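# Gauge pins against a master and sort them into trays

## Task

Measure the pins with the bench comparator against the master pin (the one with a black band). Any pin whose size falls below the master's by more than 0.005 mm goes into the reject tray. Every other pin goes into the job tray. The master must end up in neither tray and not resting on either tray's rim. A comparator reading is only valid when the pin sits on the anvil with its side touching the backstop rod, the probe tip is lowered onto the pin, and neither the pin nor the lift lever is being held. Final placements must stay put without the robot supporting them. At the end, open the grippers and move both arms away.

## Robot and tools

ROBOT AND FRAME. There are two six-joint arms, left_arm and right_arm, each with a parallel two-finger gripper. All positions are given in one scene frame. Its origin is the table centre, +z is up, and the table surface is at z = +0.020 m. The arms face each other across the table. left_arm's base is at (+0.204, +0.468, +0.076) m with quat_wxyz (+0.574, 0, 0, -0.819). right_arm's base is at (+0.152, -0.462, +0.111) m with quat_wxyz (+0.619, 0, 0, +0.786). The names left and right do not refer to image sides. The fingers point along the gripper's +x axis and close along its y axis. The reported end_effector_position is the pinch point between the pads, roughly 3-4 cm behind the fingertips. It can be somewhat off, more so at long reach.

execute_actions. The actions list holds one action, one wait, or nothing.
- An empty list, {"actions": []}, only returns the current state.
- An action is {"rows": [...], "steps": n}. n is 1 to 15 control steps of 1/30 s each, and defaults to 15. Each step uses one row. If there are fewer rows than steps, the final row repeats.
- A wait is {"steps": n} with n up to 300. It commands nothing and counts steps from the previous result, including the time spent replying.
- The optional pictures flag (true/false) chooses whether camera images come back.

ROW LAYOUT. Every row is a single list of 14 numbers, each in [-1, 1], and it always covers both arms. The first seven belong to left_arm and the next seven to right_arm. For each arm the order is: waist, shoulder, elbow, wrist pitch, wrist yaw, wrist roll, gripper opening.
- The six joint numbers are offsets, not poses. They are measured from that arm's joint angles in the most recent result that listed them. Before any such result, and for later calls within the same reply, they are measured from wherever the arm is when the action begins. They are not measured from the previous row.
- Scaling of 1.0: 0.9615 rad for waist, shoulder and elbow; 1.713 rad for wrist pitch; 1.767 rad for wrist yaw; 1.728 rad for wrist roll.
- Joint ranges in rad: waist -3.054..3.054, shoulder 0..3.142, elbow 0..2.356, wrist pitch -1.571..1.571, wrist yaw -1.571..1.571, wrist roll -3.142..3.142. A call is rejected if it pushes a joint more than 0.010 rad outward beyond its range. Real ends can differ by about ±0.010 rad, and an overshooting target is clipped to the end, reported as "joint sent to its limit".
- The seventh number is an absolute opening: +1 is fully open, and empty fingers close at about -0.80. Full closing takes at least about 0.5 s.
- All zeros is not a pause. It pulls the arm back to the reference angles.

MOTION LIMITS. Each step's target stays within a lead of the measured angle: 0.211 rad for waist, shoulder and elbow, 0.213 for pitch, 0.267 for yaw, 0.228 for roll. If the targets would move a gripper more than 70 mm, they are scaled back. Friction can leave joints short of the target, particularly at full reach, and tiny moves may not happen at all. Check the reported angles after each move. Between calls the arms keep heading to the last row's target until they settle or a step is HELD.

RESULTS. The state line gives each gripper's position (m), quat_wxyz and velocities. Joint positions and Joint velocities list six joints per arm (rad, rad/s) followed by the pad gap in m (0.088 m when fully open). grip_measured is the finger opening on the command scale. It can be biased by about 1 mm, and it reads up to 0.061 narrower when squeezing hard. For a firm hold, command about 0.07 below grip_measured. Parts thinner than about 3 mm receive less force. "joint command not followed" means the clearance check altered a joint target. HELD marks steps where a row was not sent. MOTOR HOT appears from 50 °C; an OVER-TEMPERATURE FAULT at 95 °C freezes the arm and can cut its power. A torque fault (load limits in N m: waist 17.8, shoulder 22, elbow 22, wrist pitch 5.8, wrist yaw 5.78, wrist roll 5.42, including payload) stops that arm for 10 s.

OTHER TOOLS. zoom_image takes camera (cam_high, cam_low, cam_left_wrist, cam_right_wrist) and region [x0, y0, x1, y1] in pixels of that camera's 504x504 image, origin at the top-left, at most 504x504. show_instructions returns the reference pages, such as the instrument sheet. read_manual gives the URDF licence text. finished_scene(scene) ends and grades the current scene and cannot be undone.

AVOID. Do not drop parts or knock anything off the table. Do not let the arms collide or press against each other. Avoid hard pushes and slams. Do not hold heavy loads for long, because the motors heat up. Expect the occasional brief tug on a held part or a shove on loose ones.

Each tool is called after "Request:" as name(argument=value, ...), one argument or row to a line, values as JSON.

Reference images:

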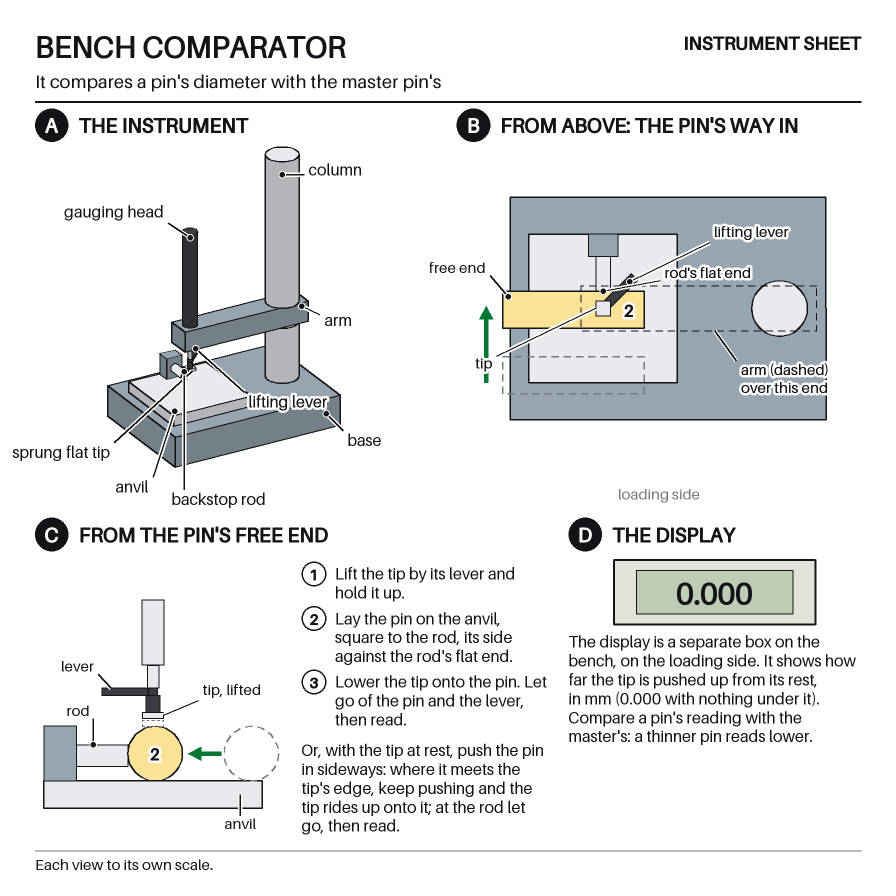

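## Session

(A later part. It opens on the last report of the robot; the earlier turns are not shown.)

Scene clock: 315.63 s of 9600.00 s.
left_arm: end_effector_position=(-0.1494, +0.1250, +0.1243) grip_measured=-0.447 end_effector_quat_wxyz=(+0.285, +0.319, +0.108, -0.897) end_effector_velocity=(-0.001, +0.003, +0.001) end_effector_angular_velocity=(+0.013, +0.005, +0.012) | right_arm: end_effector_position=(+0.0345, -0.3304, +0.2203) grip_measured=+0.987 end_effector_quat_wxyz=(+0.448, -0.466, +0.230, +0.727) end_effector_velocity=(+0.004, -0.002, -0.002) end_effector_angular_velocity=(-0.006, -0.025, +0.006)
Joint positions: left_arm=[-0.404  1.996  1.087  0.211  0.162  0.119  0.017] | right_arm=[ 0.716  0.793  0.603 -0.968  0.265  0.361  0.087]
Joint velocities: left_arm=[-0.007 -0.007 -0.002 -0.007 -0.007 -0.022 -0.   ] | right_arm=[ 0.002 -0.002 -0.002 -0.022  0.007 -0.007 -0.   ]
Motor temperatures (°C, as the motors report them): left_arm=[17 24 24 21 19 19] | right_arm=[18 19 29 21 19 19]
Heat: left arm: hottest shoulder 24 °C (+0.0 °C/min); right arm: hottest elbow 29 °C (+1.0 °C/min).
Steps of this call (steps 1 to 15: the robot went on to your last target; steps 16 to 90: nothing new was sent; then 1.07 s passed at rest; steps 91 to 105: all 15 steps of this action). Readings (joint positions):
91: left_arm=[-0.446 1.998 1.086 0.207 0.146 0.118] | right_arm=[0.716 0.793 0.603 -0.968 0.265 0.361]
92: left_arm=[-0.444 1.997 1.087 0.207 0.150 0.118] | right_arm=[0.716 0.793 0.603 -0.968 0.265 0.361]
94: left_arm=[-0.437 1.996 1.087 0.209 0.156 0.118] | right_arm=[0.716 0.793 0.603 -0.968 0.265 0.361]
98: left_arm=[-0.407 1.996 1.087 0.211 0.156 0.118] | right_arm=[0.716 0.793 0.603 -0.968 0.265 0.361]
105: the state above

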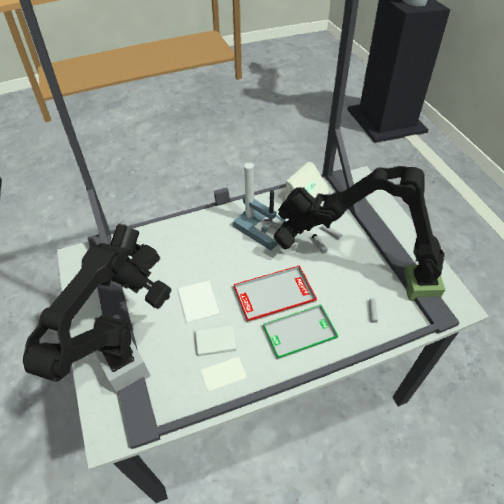

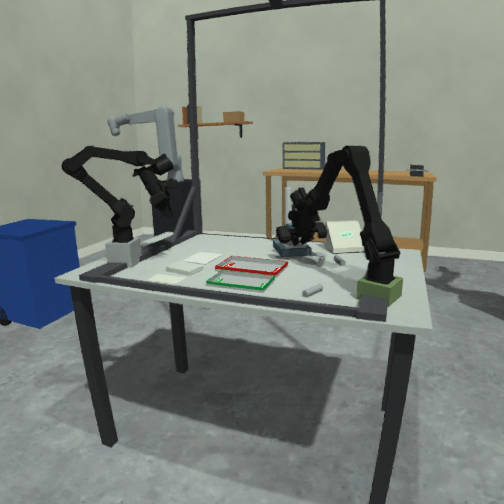

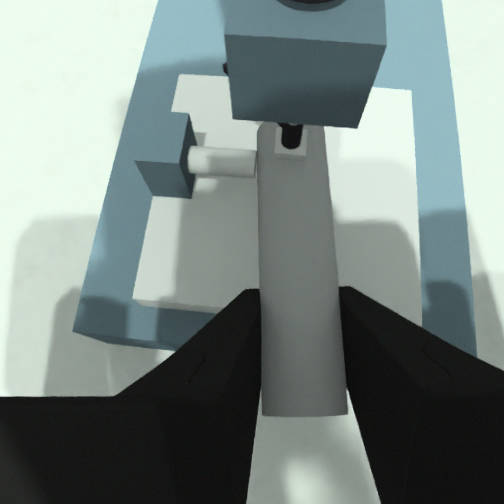

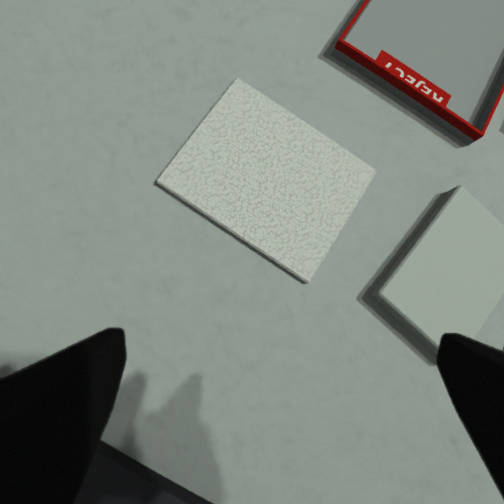

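Request:
execute_actions(
  actions=[
    {"rows":[[0,0,0,0,0,0,-0.2,0,0,0,0,0,0,1]],"steps":15},
  ],
)

Request:
zoom_image(
  camera="cam_high",
  region=[290, 165, 335, 210],
)

Request:
zoom_image(
  camera="cam_low",
  region=[325, 220, 370, 250],
)

Scene clock: 322.13 s of 9600.00 s.
left_arm: end_effector_position=(-0.1488, +0.1240, +0.1246) grip_measured=-0.203 end_effector_quat_wxyz=(+0.287, +0.318, +0.108, -0.897) end_effector_velocity=(+0.004, +0.001, -0.004) end_effector_angular_velocity=(+0.020, -0.015, +0.028) | right_arm: end_effector_position=(+0.0345, -0.3304, +0.2203) grip_measured=+0.987 end_effector_quat_wxyz=(+0.448, -0.466, +0.230, +0.727) end_effector_velocity=(+0.001, -0.002, -0.001) end_effector_angular_velocity=(-0.009, -0.005, +0.007)
Joint positions: left_arm=[-0.403  1.996  1.087  0.213  0.16   0.119  0.029] | right_arm=[ 0.716  0.793  0.603 -0.968  0.265  0.361  0.087]
Joint velocities: left_arm=[-0.002 -0.002 -0.002 -0.022 -0.022 -0.022  0.   ] | right_arm=[-0.002 -0.002 -0.002 -0.007 -0.007 -0.007 -0.   ]
Motor temperatures (°C, as the motors report them): left_arm=[17 24 24 21 19 19] | right_arm=[18 19 29 21 19 19]
Heat: left arm: hottest shoulder 24 °C (+0.0 °C/min); right arm: hottest elbow 29 °C (+1.0 °C/min).
Steps of this call (steps 1 to 15: the robot went on to your last target; steps 16 to 90: nothing new was sent; then 3.00 s passed at rest; steps 91 to 105: all 15 steps of this action). Readings (joint positions):
91: left_arm=[-0.405 1.996 1.087 0.212 0.162 0.119] | right_arm=[0.716 0.793 0.603 -0.968 0.265 0.361]
92: left_arm=[-0.405 1.996 1.087 0.212 0.161 0.119] | right_arm=[0.716 0.793 0.603 -0.968 0.265 0.361]
94: left_arm=[-0.403 1.996 1.087 0.213 0.160 0.119] | right_arm=[0.716 0.793 0.603 -0.968 0.265 0.361]
98: left_arm=[-0.403 1.996 1.087 0.213 0.160 0.119] | right_arm=[0.716 0.793 0.603 -0.968 0.265 0.361]
105: the state above

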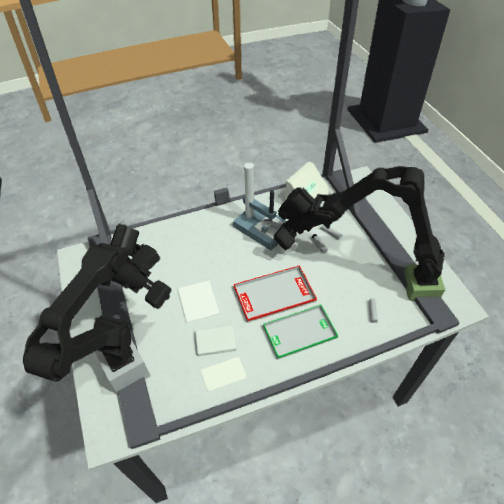

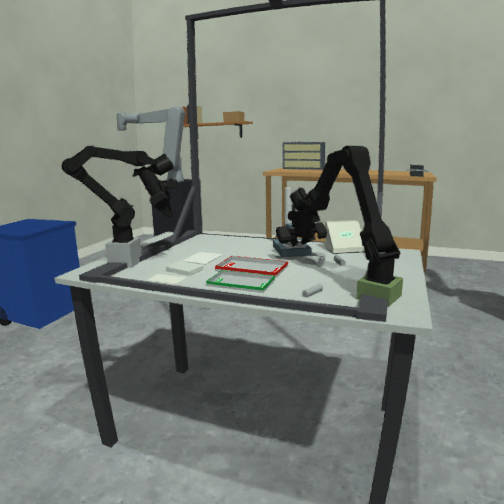

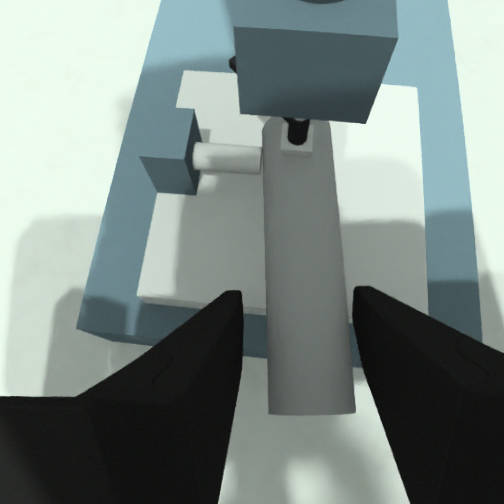

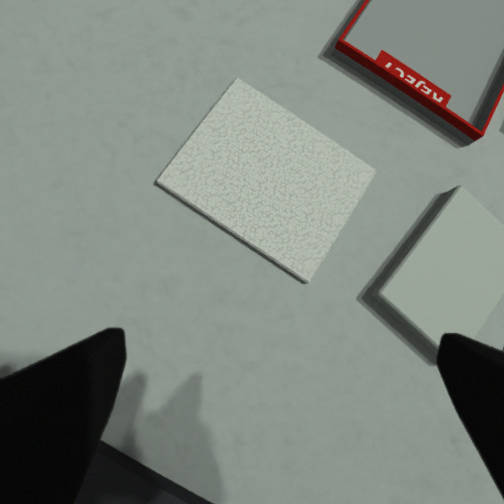

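Region (290, 165, 335, 210) of cam_high's 504x504 image, scaled by 11.200, with more detail than that image has.

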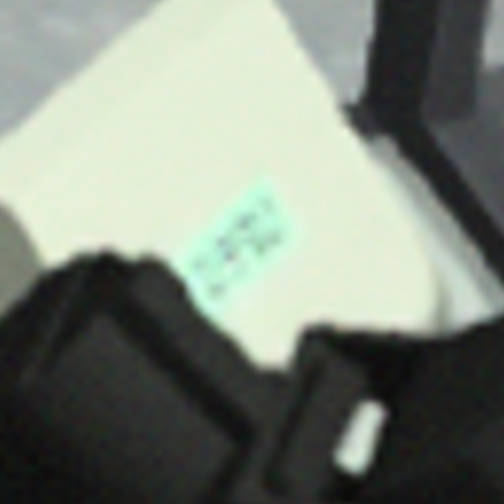

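Region (325, 220, 370, 250) of cam_low's 504x504 image, scaled by 11.200, with more detail than that image has.

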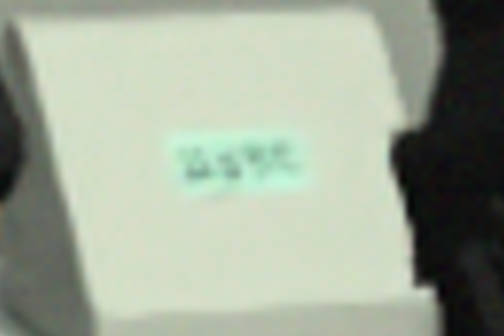

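Request:
execute_actions(
  actions=[
    {"rows":[[0,0,0,0,0,0,-0.2,-0.35,0.6,0.517,0.507,-0.15,-0.209,1]],"steps":15},
  ],
  pictures=false,
)

Request:
execute_actions(
  actions=[
    {"steps":10},
  ],
)

Scene clock: 331.57 s of 9600.00 s.
left_arm: end_effector_position=(-0.1488, +0.1240, +0.1246) grip_measured=-0.202 end_effector_quat_wxyz=(+0.287, +0.318, +0.108, -0.897) end_effector_velocity=(+0.001, +0.001, -0.003) end_effector_angular_velocity=(+0.001, -0.015, -0.001) | right_arm: end_effector_position=(-0.0873, -0.1254, +0.3692) grip_measured=+0.987 end_effector_quat_wxyz=(+0.450, -0.196, +0.105, +0.865) end_effector_velocity=(-0.062, +0.093, +0.164) end_effector_angular_velocity=(+0.708, +0.484, +0.027)
Joint positions: left_arm=[-0.403  1.996  1.087  0.213  0.16   0.119  0.029] | right_arm=[ 0.383  1.358  1.083 -0.173  0.005  0.008  0.087]
Joint velocities: left_arm=[-0.002  0.002 -0.002 -0.007 -0.007  0.007 -0.   ] | right_arm=[-0.022  0.12   0.076  0.901 -0.037 -0.037 -0.   ]
Motor temperatures (°C, as the motors report them): left_arm=[17 25 25 22 19 19] | right_arm=[18 19 29 22 19 19]
Heat: left arm: hottest shoulder 25 °C (+1.0 °C/min); right arm: hottest elbow 29 °C (+1.0 °C/min).
Steps of this call (steps 1 to 15: the robot went on to your last target; steps 16 to 90: nothing new was sent; then 5.93 s passed at rest; steps 91 to 105: all 15 steps of this action). Readings (joint positions):
91: left_arm=[-0.403 1.996 1.087 0.213 0.160 0.119] | right_arm=[0.684 0.821 0.626 -0.953 0.206 0.313]
92: left_arm=[-0.403 1.996 1.087 0.213 0.160 0.119] | right_arm=[0.634 0.867 0.661 -0.896 0.148 0.260]
94: left_arm=[-0.403 1.996 1.087 0.213 0.160 0.119] | right_arm=[0.543 0.969 0.756 -0.786 0.087 0.164]
98: left_arm=[-0.403 1.996 1.087 0.213 0.160 0.119] | right_arm=[0.430 1.151 0.943 -0.593 0.034 0.060]
105: the state above

Scene clock: 331.90 s of 9600.00 s.
left_arm: end_effector_position=(-0.1488, +0.1240, +0.1246) grip_measured=-0.202 end_effector_quat_wxyz=(+0.287, +0.318, +0.108, -0.897) end_effector_velocity=(+0.002, -0.001, +0.001) end_effector_angular_velocity=(-0.003, -0.009, +0.019) | right_arm: end_effector_position=(-0.0920, -0.1194, +0.3874) grip_measured=+0.987 end_effector_quat_wxyz=(+0.452, -0.162, +0.086, +0.873) end_effector_velocity=(-0.001, +0.001, +0.004) end_effector_angular_velocity=(+0.020, +0.009, +0.007)
Joint positions: left_arm=[-0.403  1.996  1.087  0.213  0.16   0.119  0.029] | right_arm=[ 0.382  1.361  1.095 -0.103  0.002  0.005  0.087]
Joint velocities: left_arm=[-0.002 -0.007 -0.002 -0.007 -0.022 -0.007 -0.   ] | right_arm=[-0.002 -0.002 -0.002  0.022 -0.007 -0.007 -0.   ]
Motor temperatures (°C, as the motors report them): left_arm=[17 25 25 22 19 19] | right_arm=[18 19 29 22 19 19]
Heat: left arm: hottest shoulder 25 °C (+1.0 °C/min); right arm: hottest elbow 29 °C (+1.0 °C/min).
Steps of this call (steps 1 to 10: the robot went on to your last target). Readings (joint positions):
1: left_arm=[-0.403 1.996 1.087 0.213 0.160 0.119] | right_arm=[0.382 1.360 1.085 -0.149 0.004 0.007]
2: left_arm=[-0.403 1.996 1.087 0.213 0.160 0.119] | right_arm=[0.382 1.360 1.088 -0.132 0.004 0.007]
4: left_arm=[-0.403 1.996 1.087 0.213 0.160 0.119] | right_arm=[0.382 1.360 1.093 -0.113 0.003 0.005]
8: left_arm=[-0.403 1.996 1.087 0.213 0.160 0.119] | right_arm=[0.382 1.361 1.095 -0.105 0.002 0.005]
10: the state above

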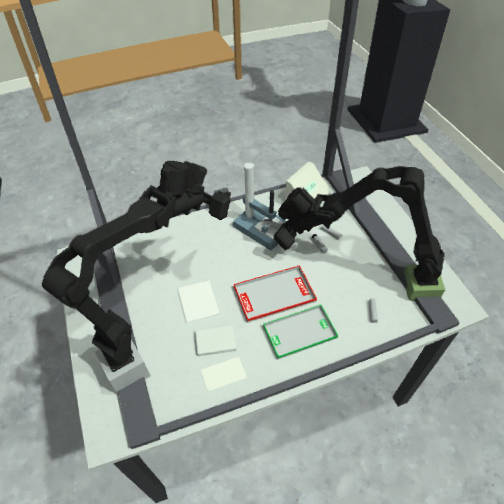

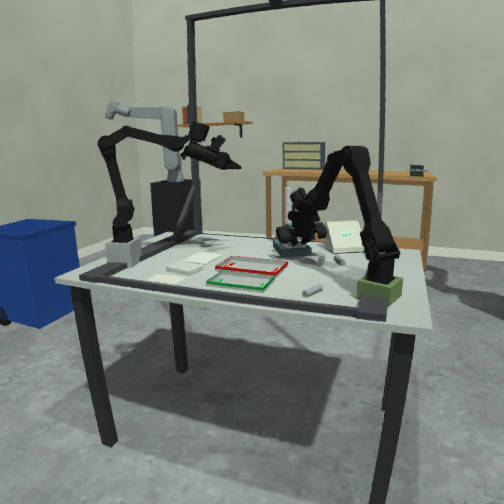

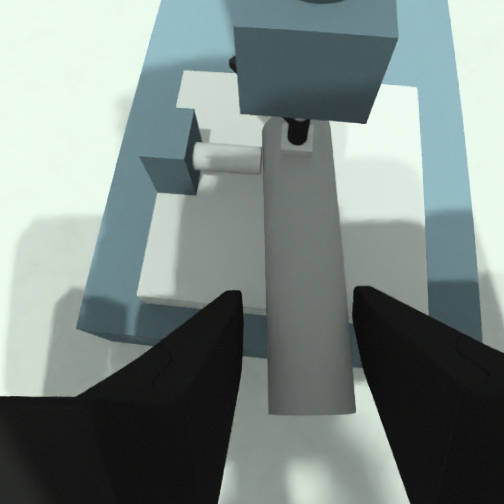

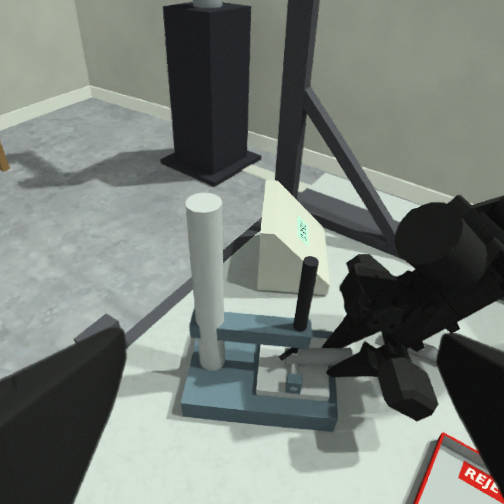

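Request:
zoom_image(
  camera="cam_right_wrist",
  region=[280, 205, 330, 255],
)

Region (280, 205, 330, 255) of cam_right_wrist's 504x504 image, scaled by 10.080, with more detail than that image has.

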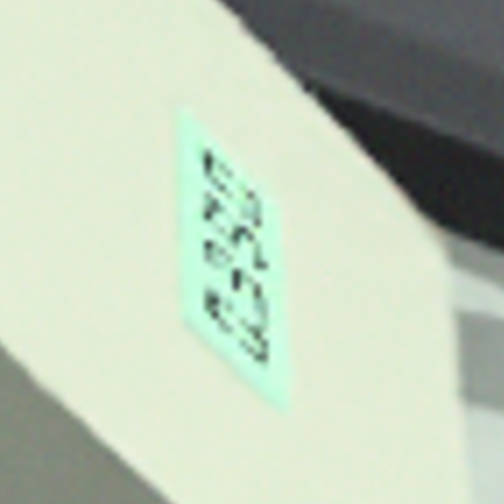

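Request:
execute_actions(
  actions=[
    {"rows":[[0,-0.06,0,0,0,0,-0.2,0,0,0,0,0,0,1],[0,-0.06,0,0,0,0,-0.2,0,0,0,0,0,0,1],[0,-0.15,-0.03,0,0,0,-0.2,0,0,0,0,0,0,1],[0,-0.15,-0.03,0,0,0,-0.2,0,0,0,0,0,0,1],[0,-0.15,-0.03,0,0,0,-0.2,0,0,0,0,0,0,1],[0,-0.25,-0.1,0,0,0,-0.2,0,0,0,0,0,0,1],[0,-0.25,-0.1,0,0,0,-0.2,0,0,0,0,0,0,1],[-0.25,-0.25,-0.1,0.08,0,0,-0.2,0,0,0,0,0,0,1]],"steps":15},
  ],
)

Scene clock: 341.80 s of 9600.00 s.
left_arm: end_effector_position=(-0.2181, +0.2239, +0.2264) grip_measured=-0.202 end_effector_quat_wxyz=(+0.188, +0.205, +0.018, -0.960) end_effector_velocity=(-0.055, +0.126, -0.028) end_effector_angular_velocity=(+0.014, -0.028, -0.286) | right_arm: end_effector_position=(-0.0920, -0.1193, +0.3877) grip_measured=+0.987 end_effector_quat_wxyz=(+0.452, -0.162, +0.086, +0.873) end_effector_velocity=(+0.002, +0.000, -0.002) end_effector_angular_velocity=(+0.007, -0.023, -0.001)
Joint positions: left_arm=[-0.649  1.763  1.008  0.338  0.163  0.119  0.029] | right_arm=[ 0.382  1.361  1.095 -0.101  0.002  0.005  0.087]
Joint velocities: left_arm=[-0.276 -0.002 -0.1    0.066  0.007  0.007  0.   ] | right_arm=[-0.002 -0.002 -0.002 -0.007  0.007 -0.022 -0.   ]
Motor temperatures (°C, as the motors report them): left_arm=[17 26 25 22 19 19] | right_arm=[18 20 30 23 19 19]
Heat: left arm: hottest shoulder 26 °C (+2.0 °C/min); right arm: hottest elbow 30 °C (+2.0 °C/min).
Steps of this call (steps 1 to 30: the robot went on to your last target; steps 31 to 90: nothing new was sent; then 6.40 s passed at rest; steps 91 to 105: all 15 steps of this action). Readings (joint positions):
91: left_arm=[-0.403 1.988 1.087 0.213 0.160 0.119] | right_arm=[0.382 1.361 1.095 -0.101 0.002 0.005]
92: left_arm=[-0.403 1.982 1.086 0.210 0.160 0.119] | right_arm=[0.382 1.361 1.095 -0.101 0.002 0.005]
94: left_arm=[-0.403 1.938 1.073 0.208 0.160 0.119] | right_arm=[0.382 1.361 1.095 -0.101 0.002 0.005]
98: left_arm=[-0.414 1.809 1.026 0.230 0.151 0.119] | right_arm=[0.382 1.361 1.095 -0.101 0.002 0.005]
105: the state above

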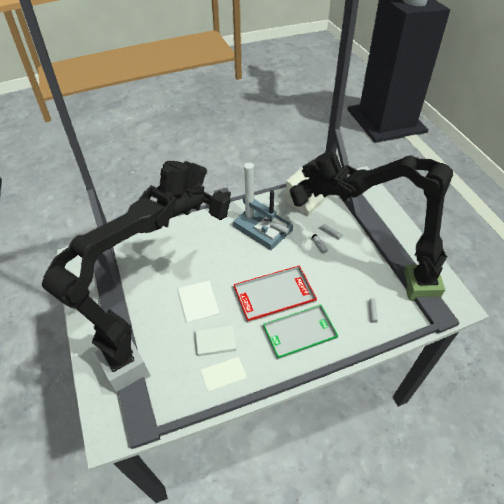

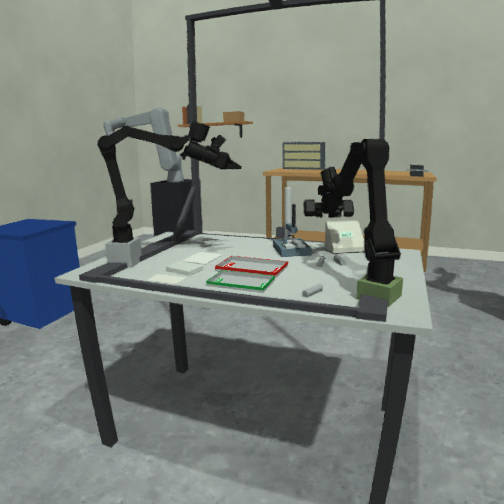

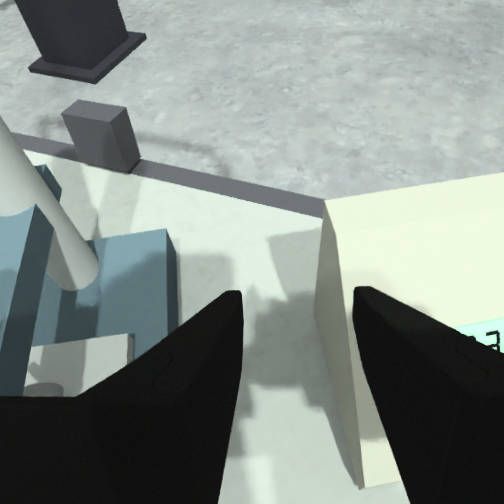

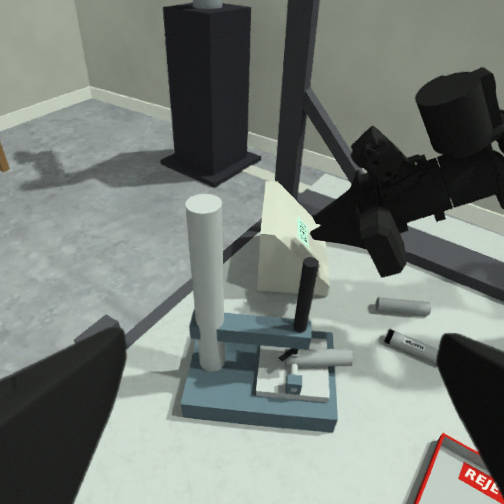

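Request:
execute_actions(
  actions=[
    {"rows":[[-0.08,-0.1,-0.1,-0.2,-0.09,-0.07,1,0,0,0,0,0,0,1]],"steps":15},
  ],
)

Scene clock: 347.43 s of 9600.00 s.
left_arm: end_effector_position=(-0.1695, +0.2671, +0.1662) grip_measured=+0.988 end_effector_quat_wxyz=(+0.223, +0.359, +0.092, -0.901) end_effector_velocity=(+0.004, -0.003, -0.001) end_effector_angular_velocity=(-0.015, -0.016, +0.013) | right_arm: end_effector_position=(-0.0920, -0.1193, +0.3877) grip_measured=+0.987 end_effector_quat_wxyz=(+0.452, -0.162, +0.086, +0.873) end_effector_velocity=(+0.002, +0.001, -0.004) end_effector_angular_velocity=(-0.004, -0.015, -0.007)
Joint positions: left_arm=[-0.726  1.675  0.916 -0.     0.011  0.003  0.087] | right_arm=[ 0.382  1.361  1.095 -0.101  0.002  0.005  0.087]
Joint velocities: left_arm=[ 0.002 -0.002 -0.002 -0.007 -0.022  0.007  0.004] | right_arm=[-0.002  0.002 -0.002 -0.007  0.007 -0.007  0.   ]
Motor temperatures (°C, as the motors report them): left_arm=[17 27 25 23 19 19] | right_arm=[18 21 30 24 19 19]
Heat: left arm: hottest shoulder 27 °C (+3.0 °C/min); right arm: hottest elbow 30 °C (+2.0 °C/min).
Steps of this call (steps 1 to 15: the robot went on to your last target; steps 16 to 90: nothing new was sent; then 2.13 s passed at rest; steps 91 to 105: all 15 steps of this action). Readings (joint positions):
91: left_arm=[-0.653 1.749 0.990 0.314 0.124 0.093] | right_arm=[0.382 1.361 1.095 -0.101 0.002 0.005]
92: left_arm=[-0.669 1.726 0.975 0.240 0.080 0.061] | right_arm=[0.382 1.361 1.095 -0.101 0.002 0.005]
94: left_arm=[-0.704 1.685 0.941 0.112 0.046 0.029] | right_arm=[0.382 1.361 1.095 -0.101 0.002 0.005]
98: left_arm=[-0.726 1.679 0.917 0.016 0.019 0.008] | right_arm=[0.382 1.361 1.095 -0.101 0.002 0.005]
105: the state above

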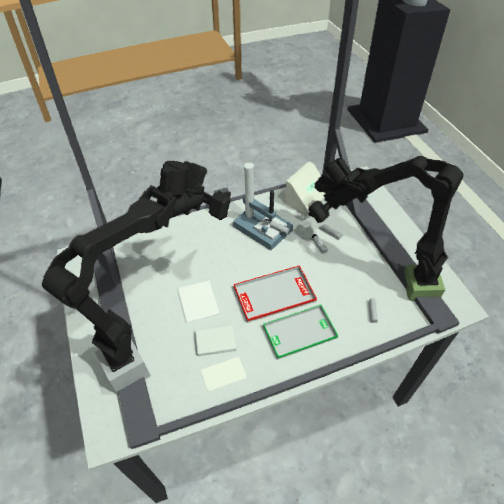

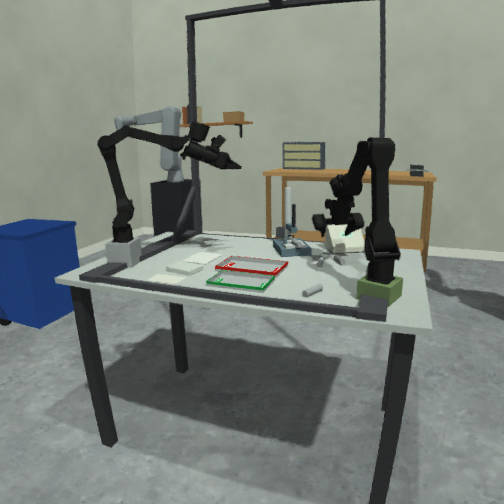

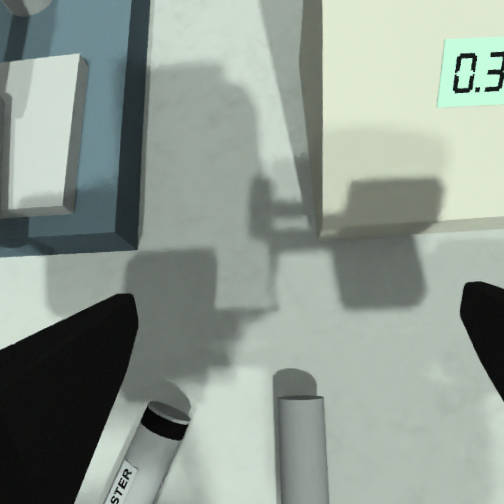

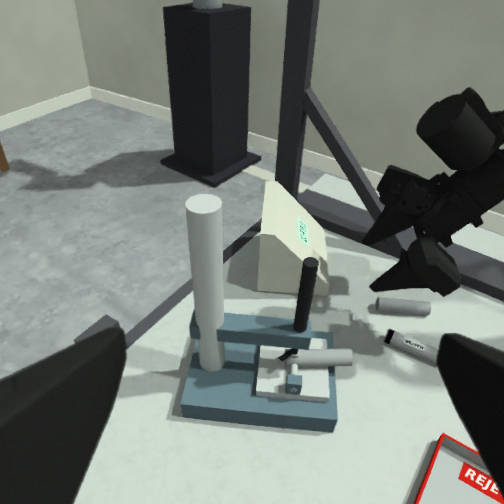

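Request:
execute_actions(
  actions=[
    {"rows":[[-0.15,0,0,0.04,0,0,1,0,0,0,0,0,0,1]],"steps":10},
  ],
)

Scene clock: 349.70 s of 9600.00 s.
left_arm: end_effector_position=(-0.2035, +0.3210, +0.1765) grip_measured=+0.994 end_effector_quat_wxyz=(+0.158, +0.336, +0.060, -0.927) end_effector_velocity=(-0.006, -0.009, +0.009) end_effector_angular_velocity=(-0.020, +0.058, +0.023) | right_arm: end_effector_position=(-0.0920, -0.1193, +0.3877) grip_measured=+0.987 end_effector_quat_wxyz=(+0.452, -0.162, +0.086, +0.873) end_effector_velocity=(-0.001, -0.002, +0.003) end_effector_angular_velocity=(+0.012, +0.004, +0.012)
Joint positions: left_arm=[-0.873  1.675  0.915  0.063  0.012  0.002  0.088] | right_arm=[ 0.382  1.361  1.095 -0.101  0.002  0.005  0.087]
Joint velocities: left_arm=[ 0.012  0.002 -0.002  0.066 -0.007 -0.007  0.   ] | right_arm=[ 0.002 -0.007 -0.002  0.007 -0.007 -0.007 -0.   ]
Motor temperatures (°C, as the motors report them): left_arm=[17 27 25 23 19 19] | right_arm=[18 21 30 24 19 19]
Heat: left arm: hottest shoulder 27 °C (+3.0 °C/min); right arm: hottest elbow 30 °C (+2.0 °C/min).
Steps of this call (steps 1 to 15: the robot went on to your last target; steps 16 to 58: nothing new was sent; steps 59 to 68: all 10 steps of this action). Readings (joint positions):
59: left_arm=[-0.740 1.675 0.916 0.009 -0.002 0.002] | right_arm=[0.382 1.361 1.095 -0.101 0.002 0.005]
60: left_arm=[-0.772 1.675 0.915 0.027 -0.004 0.002] | right_arm=[0.382 1.361 1.095 -0.101 0.002 0.005]
62: left_arm=[-0.838 1.675 0.915 0.052 0.009 0.002] | right_arm=[0.382 1.361 1.095 -0.101 0.002 0.005]
66: left_arm=[-0.875 1.675 0.915 0.061 0.012 0.002] | right_arm=[0.382 1.361 1.095 -0.101 0.002 0.005]
68: the state above

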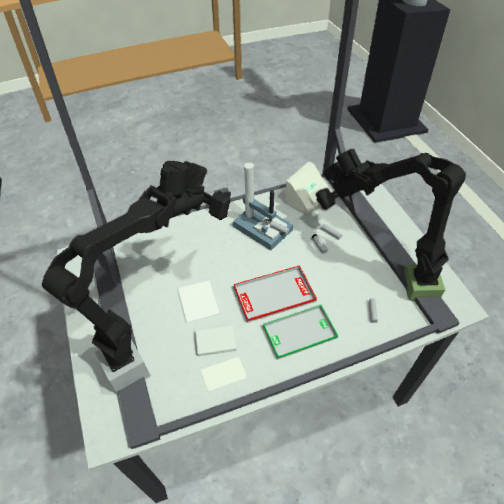

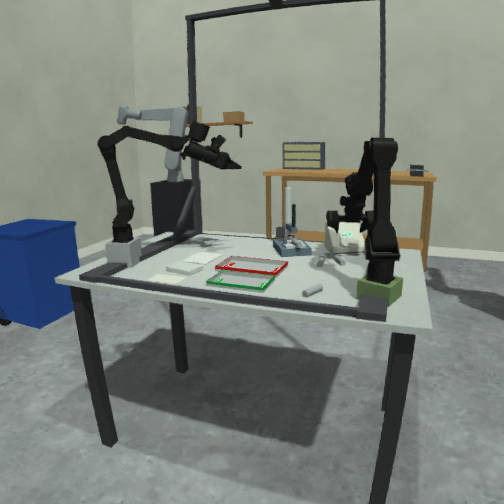

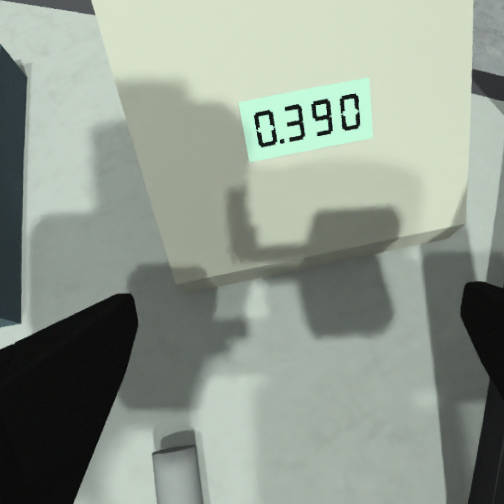

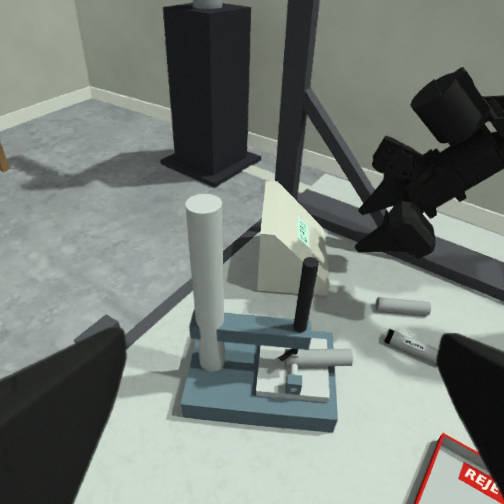

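Request:
execute_actions(
  actions=[
    {"rows":[[0.2,0.09,0.1,0.088,0.084,0.068,-0.2,0,0,0,0,0,0,1],[0.2,0.09,0.1,0.088,0.084,0.068,-0.2,0,0,0,0,0,0,1],[0.2,0.09,0.1,0.088,0.084,0.068,-0.2,0,0,0,0,0,0,1],[0.489,0.09,0.1,0.088,0.084,0.068,-0.2,0,0,0,0,0,0,1],[0.489,0.09,0.1,0.088,0.084,0.068,-0.2,0,0,0,0,0,0,1],[0.489,0.09,0.1,0.088,0.084,0.068,-0.2,0,0,0,0,0,0,1],[0.489,0.09,0.1,0.088,0.084,0.068,-0.2,0,0,0,0,0,0,1],[0.489,0.09,0.1,0.088,0.084,0.068,-0.2,0,0,0,0,0,0,1],[0.489,0.09,0.1,0.088,0.084,0.068,-0.2,0,0,0,0,0,0,1],[0.489,0.09,0.1,0.088,0.084,0.068,-0.2,0,0,0,0,0,0,1],[0.489,0.22,0.15,0.088,0.084,0.068,-0.2,0,0,0,0,0,0,1]],"steps":15},
  ],
)

Scene clock: 360.07 s of 9600.00 s.
left_arm: end_effector_position=(-0.1423, +0.1252, +0.1745) grip_measured=-0.192 end_effector_quat_wxyz=(+0.301, +0.277, +0.087, -0.908) end_effector_velocity=(-0.005, +0.047, -0.228) end_effector_angular_velocity=(+0.481, -0.406, -0.087) | right_arm: end_effector_position=(-0.0920, -0.1193, +0.3877) grip_measured=+0.987 end_effector_quat_wxyz=(+0.452, -0.162, +0.086, +0.873) end_effector_velocity=(-0.001, -0.003, -0.004) end_effector_angular_velocity=(-0.003, -0.017, +0.026)
Joint positions: left_arm=[-0.397  1.862  1.053  0.212  0.152  0.114  0.03 ] | right_arm=[ 0.382  1.361  1.095 -0.101  0.002  0.005  0.087]
Joint velocities: left_arm=[-0.061  0.403  0.002 -0.227  0.037 -0.007 -0.005] | right_arm=[-0.002 -0.002 -0.007 -0.007 -0.022 -0.022 -0.   ]
Motor temperatures (°C, as the motors report them): left_arm=[17 26 25 23 19 19] | right_arm=[18 23 30 25 19 19]
Heat: left arm: hottest shoulder 26 °C (+2.0 °C/min); right arm: hottest elbow 30 °C (+1.0 °C/min).
Steps of this call (steps 1 to 15: the robot went on to your last target; steps 16 to 90: nothing new was sent; then 6.87 s passed at rest; steps 91 to 105: all 15 steps of this action). Readings (joint positions):
91: left_arm=[-0.857 1.686 0.923 0.084 0.051 0.026] | right_arm=[0.382 1.361 1.095 -0.101 0.002 0.005]
92: left_arm=[-0.820 1.704 0.939 0.125 0.090 0.055] | right_arm=[0.382 1.361 1.095 -0.101 0.002 0.005]
94: left_arm=[-0.732 1.739 0.979 0.178 0.120 0.086] | right_arm=[0.382 1.361 1.095 -0.101 0.002 0.005]
98: left_arm=[-0.532 1.744 1.001 0.202 0.142 0.105] | right_arm=[0.382 1.361 1.095 -0.101 0.002 0.005]
105: the state above

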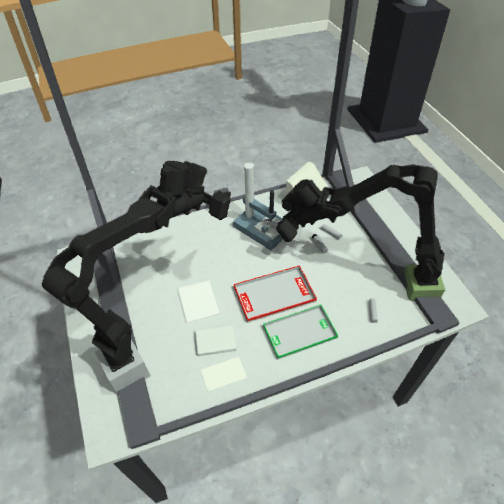

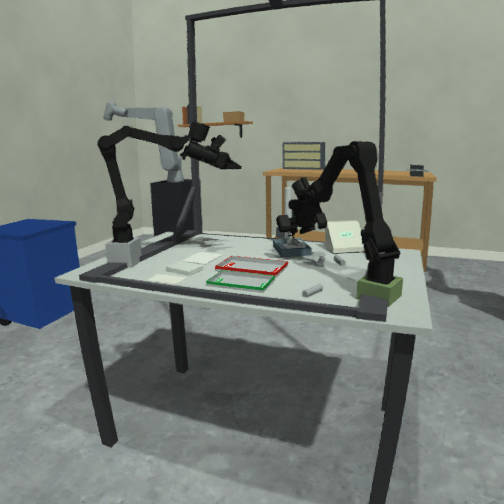

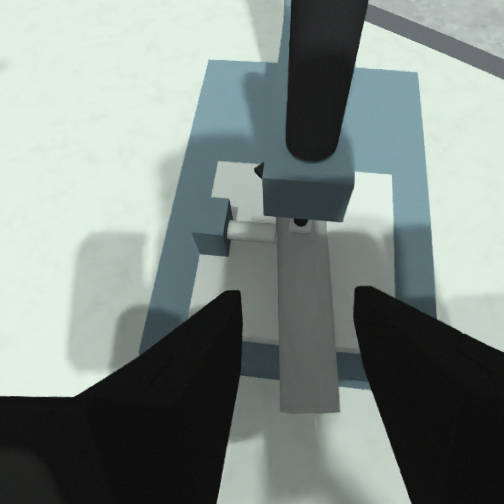

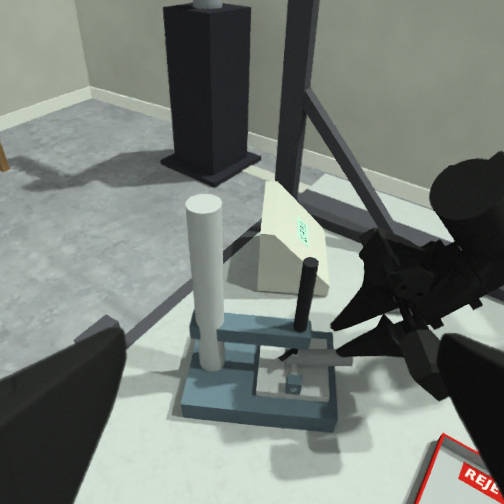

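Request:
execute_actions(
  actions=[
    {"rows":[[-0.005,0.08,0.02,0,0,0,-0.2,0,0,0,0,0,0,1],[-0.005,0.12,0.036,0,0,0,-0.2,0,0,0,0,0,0,1],[-0.005,0.16,0.036,0,0,0,-0.2,0,0,0,0,0,0,1],[-0.005,0.16,0.036,0,0,0,-0.2,0,0,0,0,0,0,1],[-0.005,0.16,0.036,0,0,0,-0.2,0,0,0,0,0,0,1],[-0.005,0.16,0.036,0,0,0,-0.2,0,0,0,0,0,0,1],[-0.005,0.16,0.036,0,0,0,-0.2,0,0,0,0,0,0,1],[-0.005,0.16,0.036,0,0,0,-0.2,0,0,0,0,0,0,1],[-0.005,0.16,0.036,0,0,0,-0.56,0,0,0,0,0,0,1]],"steps":15},
  ],
)

Scene clock: 366.40 s of 9600.00 s.
left_arm: end_effector_position=(-0.1516, +0.1227, +0.1274) grip_measured=-0.449 end_effector_quat_wxyz=(+0.287, +0.313, +0.107, -0.899) end_effector_velocity=(+0.001, -0.002, +0.001) end_effector_angular_velocity=(-0.020, -0.008, +0.010) | right_arm: end_effector_position=(-0.0920, -0.1193, +0.3877) grip_measured=+0.987 end_effector_quat_wxyz=(+0.452, -0.162, +0.086, +0.873) end_effector_velocity=(-0.001, -0.002, +0.003) end_effector_angular_velocity=(+0.009, +0.008, +0.021)
Joint positions: left_arm=[-0.405  1.998  1.095  0.218  0.161  0.113  0.017] | right_arm=[ 0.382  1.361  1.095 -0.101  0.002  0.005  0.087]
Joint velocities: left_arm=[-0.002 -0.002 -0.002  0.007 -0.022  0.007 -0.   ] | right_arm=[-0.002 -0.007 -0.002  0.007 -0.022 -0.007 -0.   ]
Motor temperatures (°C, as the motors report them): left_arm=[17 26 26 24 19 19] | right_arm=[18 23 31 25 19 19]
Heat: left arm: hottest shoulder 26 °C (+2.0 °C/min); right arm: hottest elbow 31 °C (+2.0 °C/min).
Steps of this call (steps 1 to 30: the robot went on to your last target; steps 31 to 90: nothing new was sent; then 2.83 s passed at rest; steps 91 to 105: all 15 steps of this action). Readings (joint positions):
91: left_arm=[-0.402 1.892 1.056 0.213 0.154 0.115] | right_arm=[0.382 1.361 1.095 -0.101 0.002 0.005]
92: left_arm=[-0.402 1.905 1.063 0.213 0.154 0.115] | right_arm=[0.382 1.361 1.095 -0.101 0.002 0.005]
94: left_arm=[-0.402 1.950 1.083 0.217 0.154 0.115] | right_arm=[0.382 1.361 1.095 -0.101 0.002 0.005]
98: left_arm=[-0.400 1.996 1.089 0.221 0.158 0.112] | right_arm=[0.382 1.361 1.095 -0.101 0.002 0.005]
105: the state above

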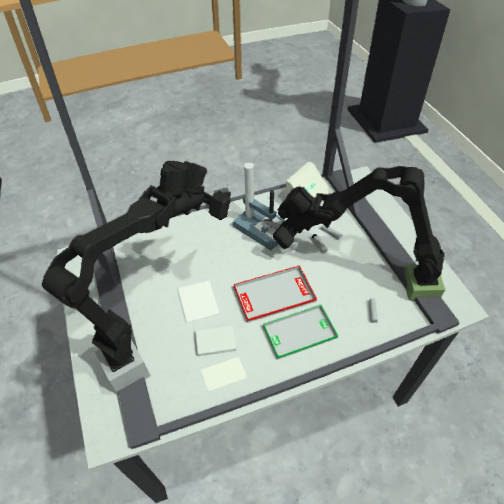

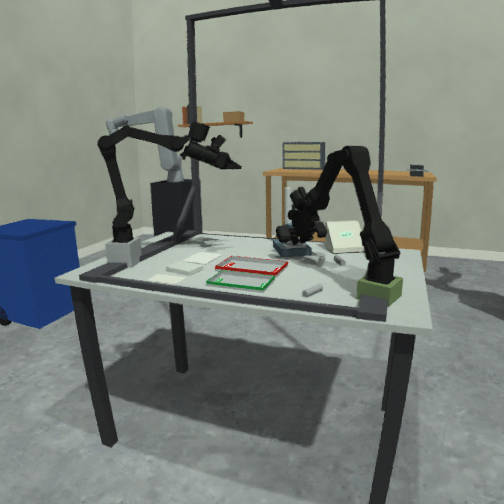

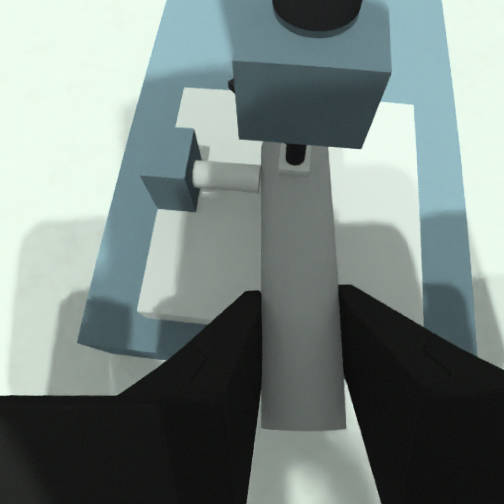

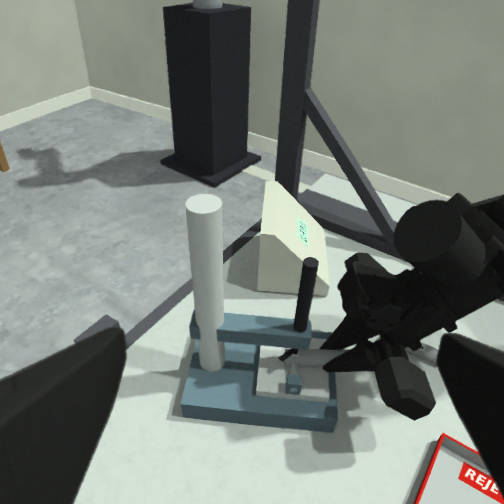

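Request:
execute_actions(
  actions=[
    {"rows":[[-0.03,-0.005,0,0,0,0,-0.56,0,0,0,0,0,0,1],[-0.06,-0.005,0,0,0,0,-0.56,0,0,0,0,0,0,1],[-0.07,-0.005,0,0,0,0,-0.56,0,0,0,0,0,0,1],[-0.07,-0.005,0,0,0,0,-0.56,0,0,0,0,0,0,1],[-0.07,-0.005,0,0,0,0,-0.56,0,0,0,0,0,0,1],[-0.07,-0.1,-0.05,0,0,0,-0.56,0,0,0,0,0,0,1],[-0.07,-0.2,-0.1,0,0,0,-0.56,0,0,0,0,0,0,1],[-0.07,-0.3,-0.2,0,0,0,-0.56,0,0,0,0,0,0,1],[-0.07,-0.4,-0.4,0.1,-0.09,-0.065,-0.56,0,0,0,0,0,0,1],[-0.07,-0.45,-0.6,0.18,-0.09,-0.065,-0.56,0,0,0,0,0,0,1]],"steps":15},
  ],
  pictures=false,
)

Request:
execute_actions(
  actions=[
    {"rows":[[0.75,0,0,0,0,0,-0.56,0,0,0,0,0,0,1]],"steps":15},
  ],
)

Scene clock: 377.10 s of 9600.00 s.
left_arm: end_effector_position=(-0.0933, +0.1931, +0.1816) grip_measured=-0.449 end_effector_quat_wxyz=(+0.349, +0.211, +0.078, -0.910) end_effector_velocity=(+0.215, +0.186, -0.283) end_effector_angular_velocity=(+0.540, -0.504, +0.112) | right_arm: end_effector_position=(-0.0920, -0.1193, +0.3877) grip_measured=+0.987 end_effector_quat_wxyz=(+0.452, -0.162, +0.086, +0.873) end_effector_velocity=(-0.000, -0.004, -0.003) end_effector_angular_velocity=(-0.015, -0.009, +0.021)
Joint positions: left_arm=[-0.472  1.569  0.611  0.504  0.016  0.013  0.017] | right_arm=[ 0.382  1.361  1.095 -0.101  0.002  0.005  0.087]
Joint velocities: left_arm=[-0.002 -0.354 -1.082 -0.007 -0.081 -0.095 -0.   ] | right_arm=[-0.002 -0.007 -0.002 -0.022 -0.022 -0.007 -0.   ]
Motor temperatures (°C, as the motors report them): left_arm=[17 26 25 23 19 19] | right_arm=[18 24 31 26 19 19]
Heat: left arm: hottest shoulder 26 °C (+2.0 °C/min); right arm: hottest elbow 31 °C (+2.0 °C/min).
Steps of this call (steps 1 to 15: the robot went on to your last target; steps 16 to 90: nothing new was sent; then 7.20 s passed at rest; steps 91 to 105: all 15 steps of this action). Readings (joint positions):
91: left_arm=[-0.406 1.998 1.095 0.218 0.158 0.113] | right_arm=[0.382 1.361 1.095 -0.101 0.002 0.005]
92: left_arm=[-0.411 1.997 1.095 0.218 0.151 0.113] | right_arm=[0.382 1.361 1.095 -0.101 0.002 0.005]
94: left_arm=[-0.432 1.997 1.095 0.218 0.149 0.113] | right_arm=[0.382 1.361 1.095 -0.101 0.002 0.005]
98: left_arm=[-0.469 1.910 1.022 0.215 0.154 0.113] | right_arm=[0.382 1.361 1.095 -0.101 0.002 0.005]
105: the state above

Scene clock: 377.60 s of 9600.00 s.
left_arm: end_effector_position=(+0.1625, +0.0677, +0.1722) grip_measured=-0.449 end_effector_quat_wxyz=(+0.648, +0.180, +0.156, -0.724) end_effector_velocity=(+0.104, -0.010, -0.001) end_effector_angular_velocity=(+0.008, +0.002, +0.266) | right_arm: end_effector_position=(-0.0920, -0.1193, +0.3877) grip_measured=+0.987 end_effector_quat_wxyz=(+0.452, -0.162, +0.086, +0.873) end_effector_velocity=(+0.001, -0.001, -0.002) end_effector_angular_velocity=(+0.004, -0.019, +0.012)
Joint positions: left_arm=[0.245 1.582 0.602 0.499 0.005 0.012 0.017] | right_arm=[ 0.382  1.361  1.095 -0.101  0.002  0.005  0.087]
Joint velocities: left_arm=[ 0.256 -0.002 -0.002 -0.007 -0.007 -0.007 -0.   ] | right_arm=[-0.002 -0.002 -0.002 -0.007 -0.007 -0.022 -0.   ]
Motor temperatures (°C, as the motors report them): left_arm=[17 26 25 23 19 19] | right_arm=[18 24 31 26 19 19]
Heat: left arm: hottest shoulder 26 °C (+2.0 °C/min); right arm: hottest elbow 31 °C (+2.0 °C/min).
Steps of this call (steps 1 to 15: all 15 steps of this action). Readings (joint positions):
1: left_arm=[-0.452 1.566 0.596 0.491 0.036 0.012] | right_arm=[0.382 1.361 1.095 -0.101 0.002 0.005]
2: left_arm=[-0.407 1.574 0.590 0.481 0.038 0.012] | right_arm=[0.382 1.361 1.095 -0.101 0.002 0.005]
4: left_arm=[-0.294 1.587 0.588 0.484 0.024 0.012] | right_arm=[0.382 1.361 1.095 -0.101 0.002 0.005]
8: left_arm=[-0.064 1.582 0.601 0.499 0.022 0.012] | right_arm=[0.382 1.361 1.095 -0.101 0.002 0.005]
15: the state above

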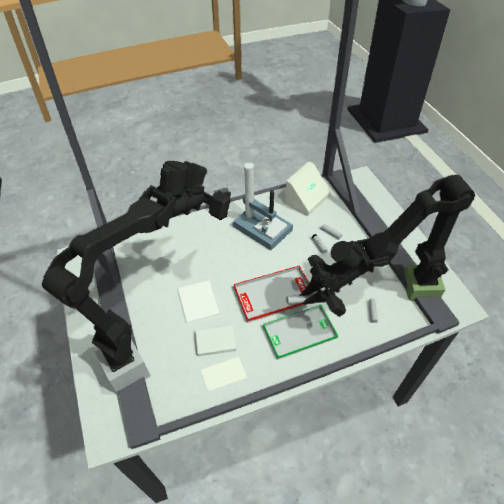

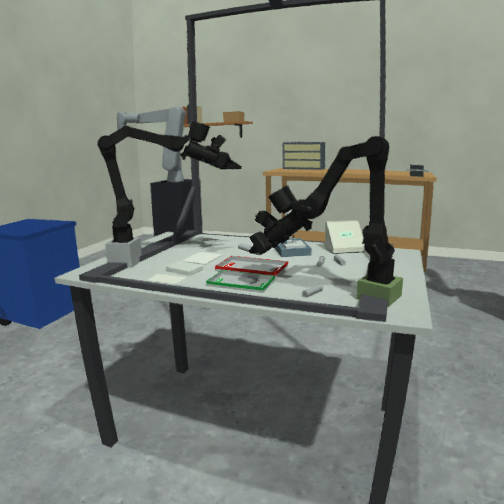

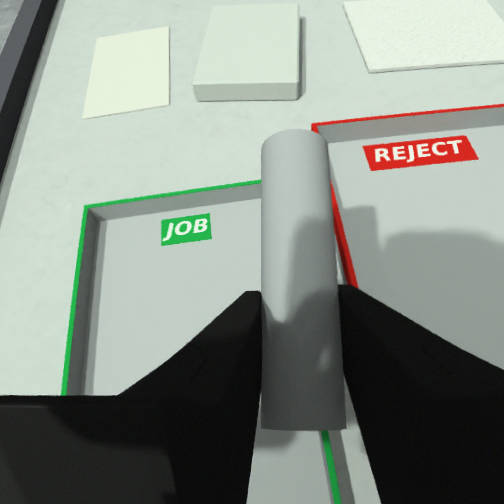

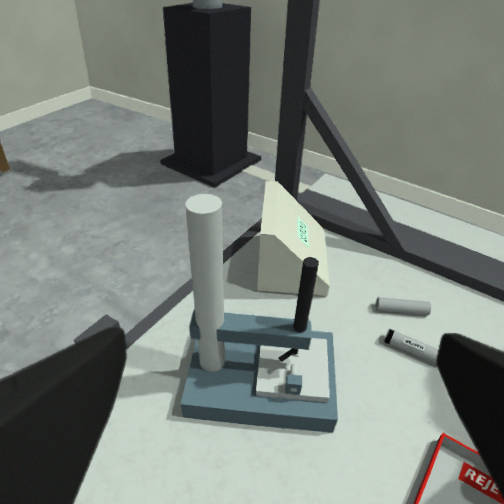

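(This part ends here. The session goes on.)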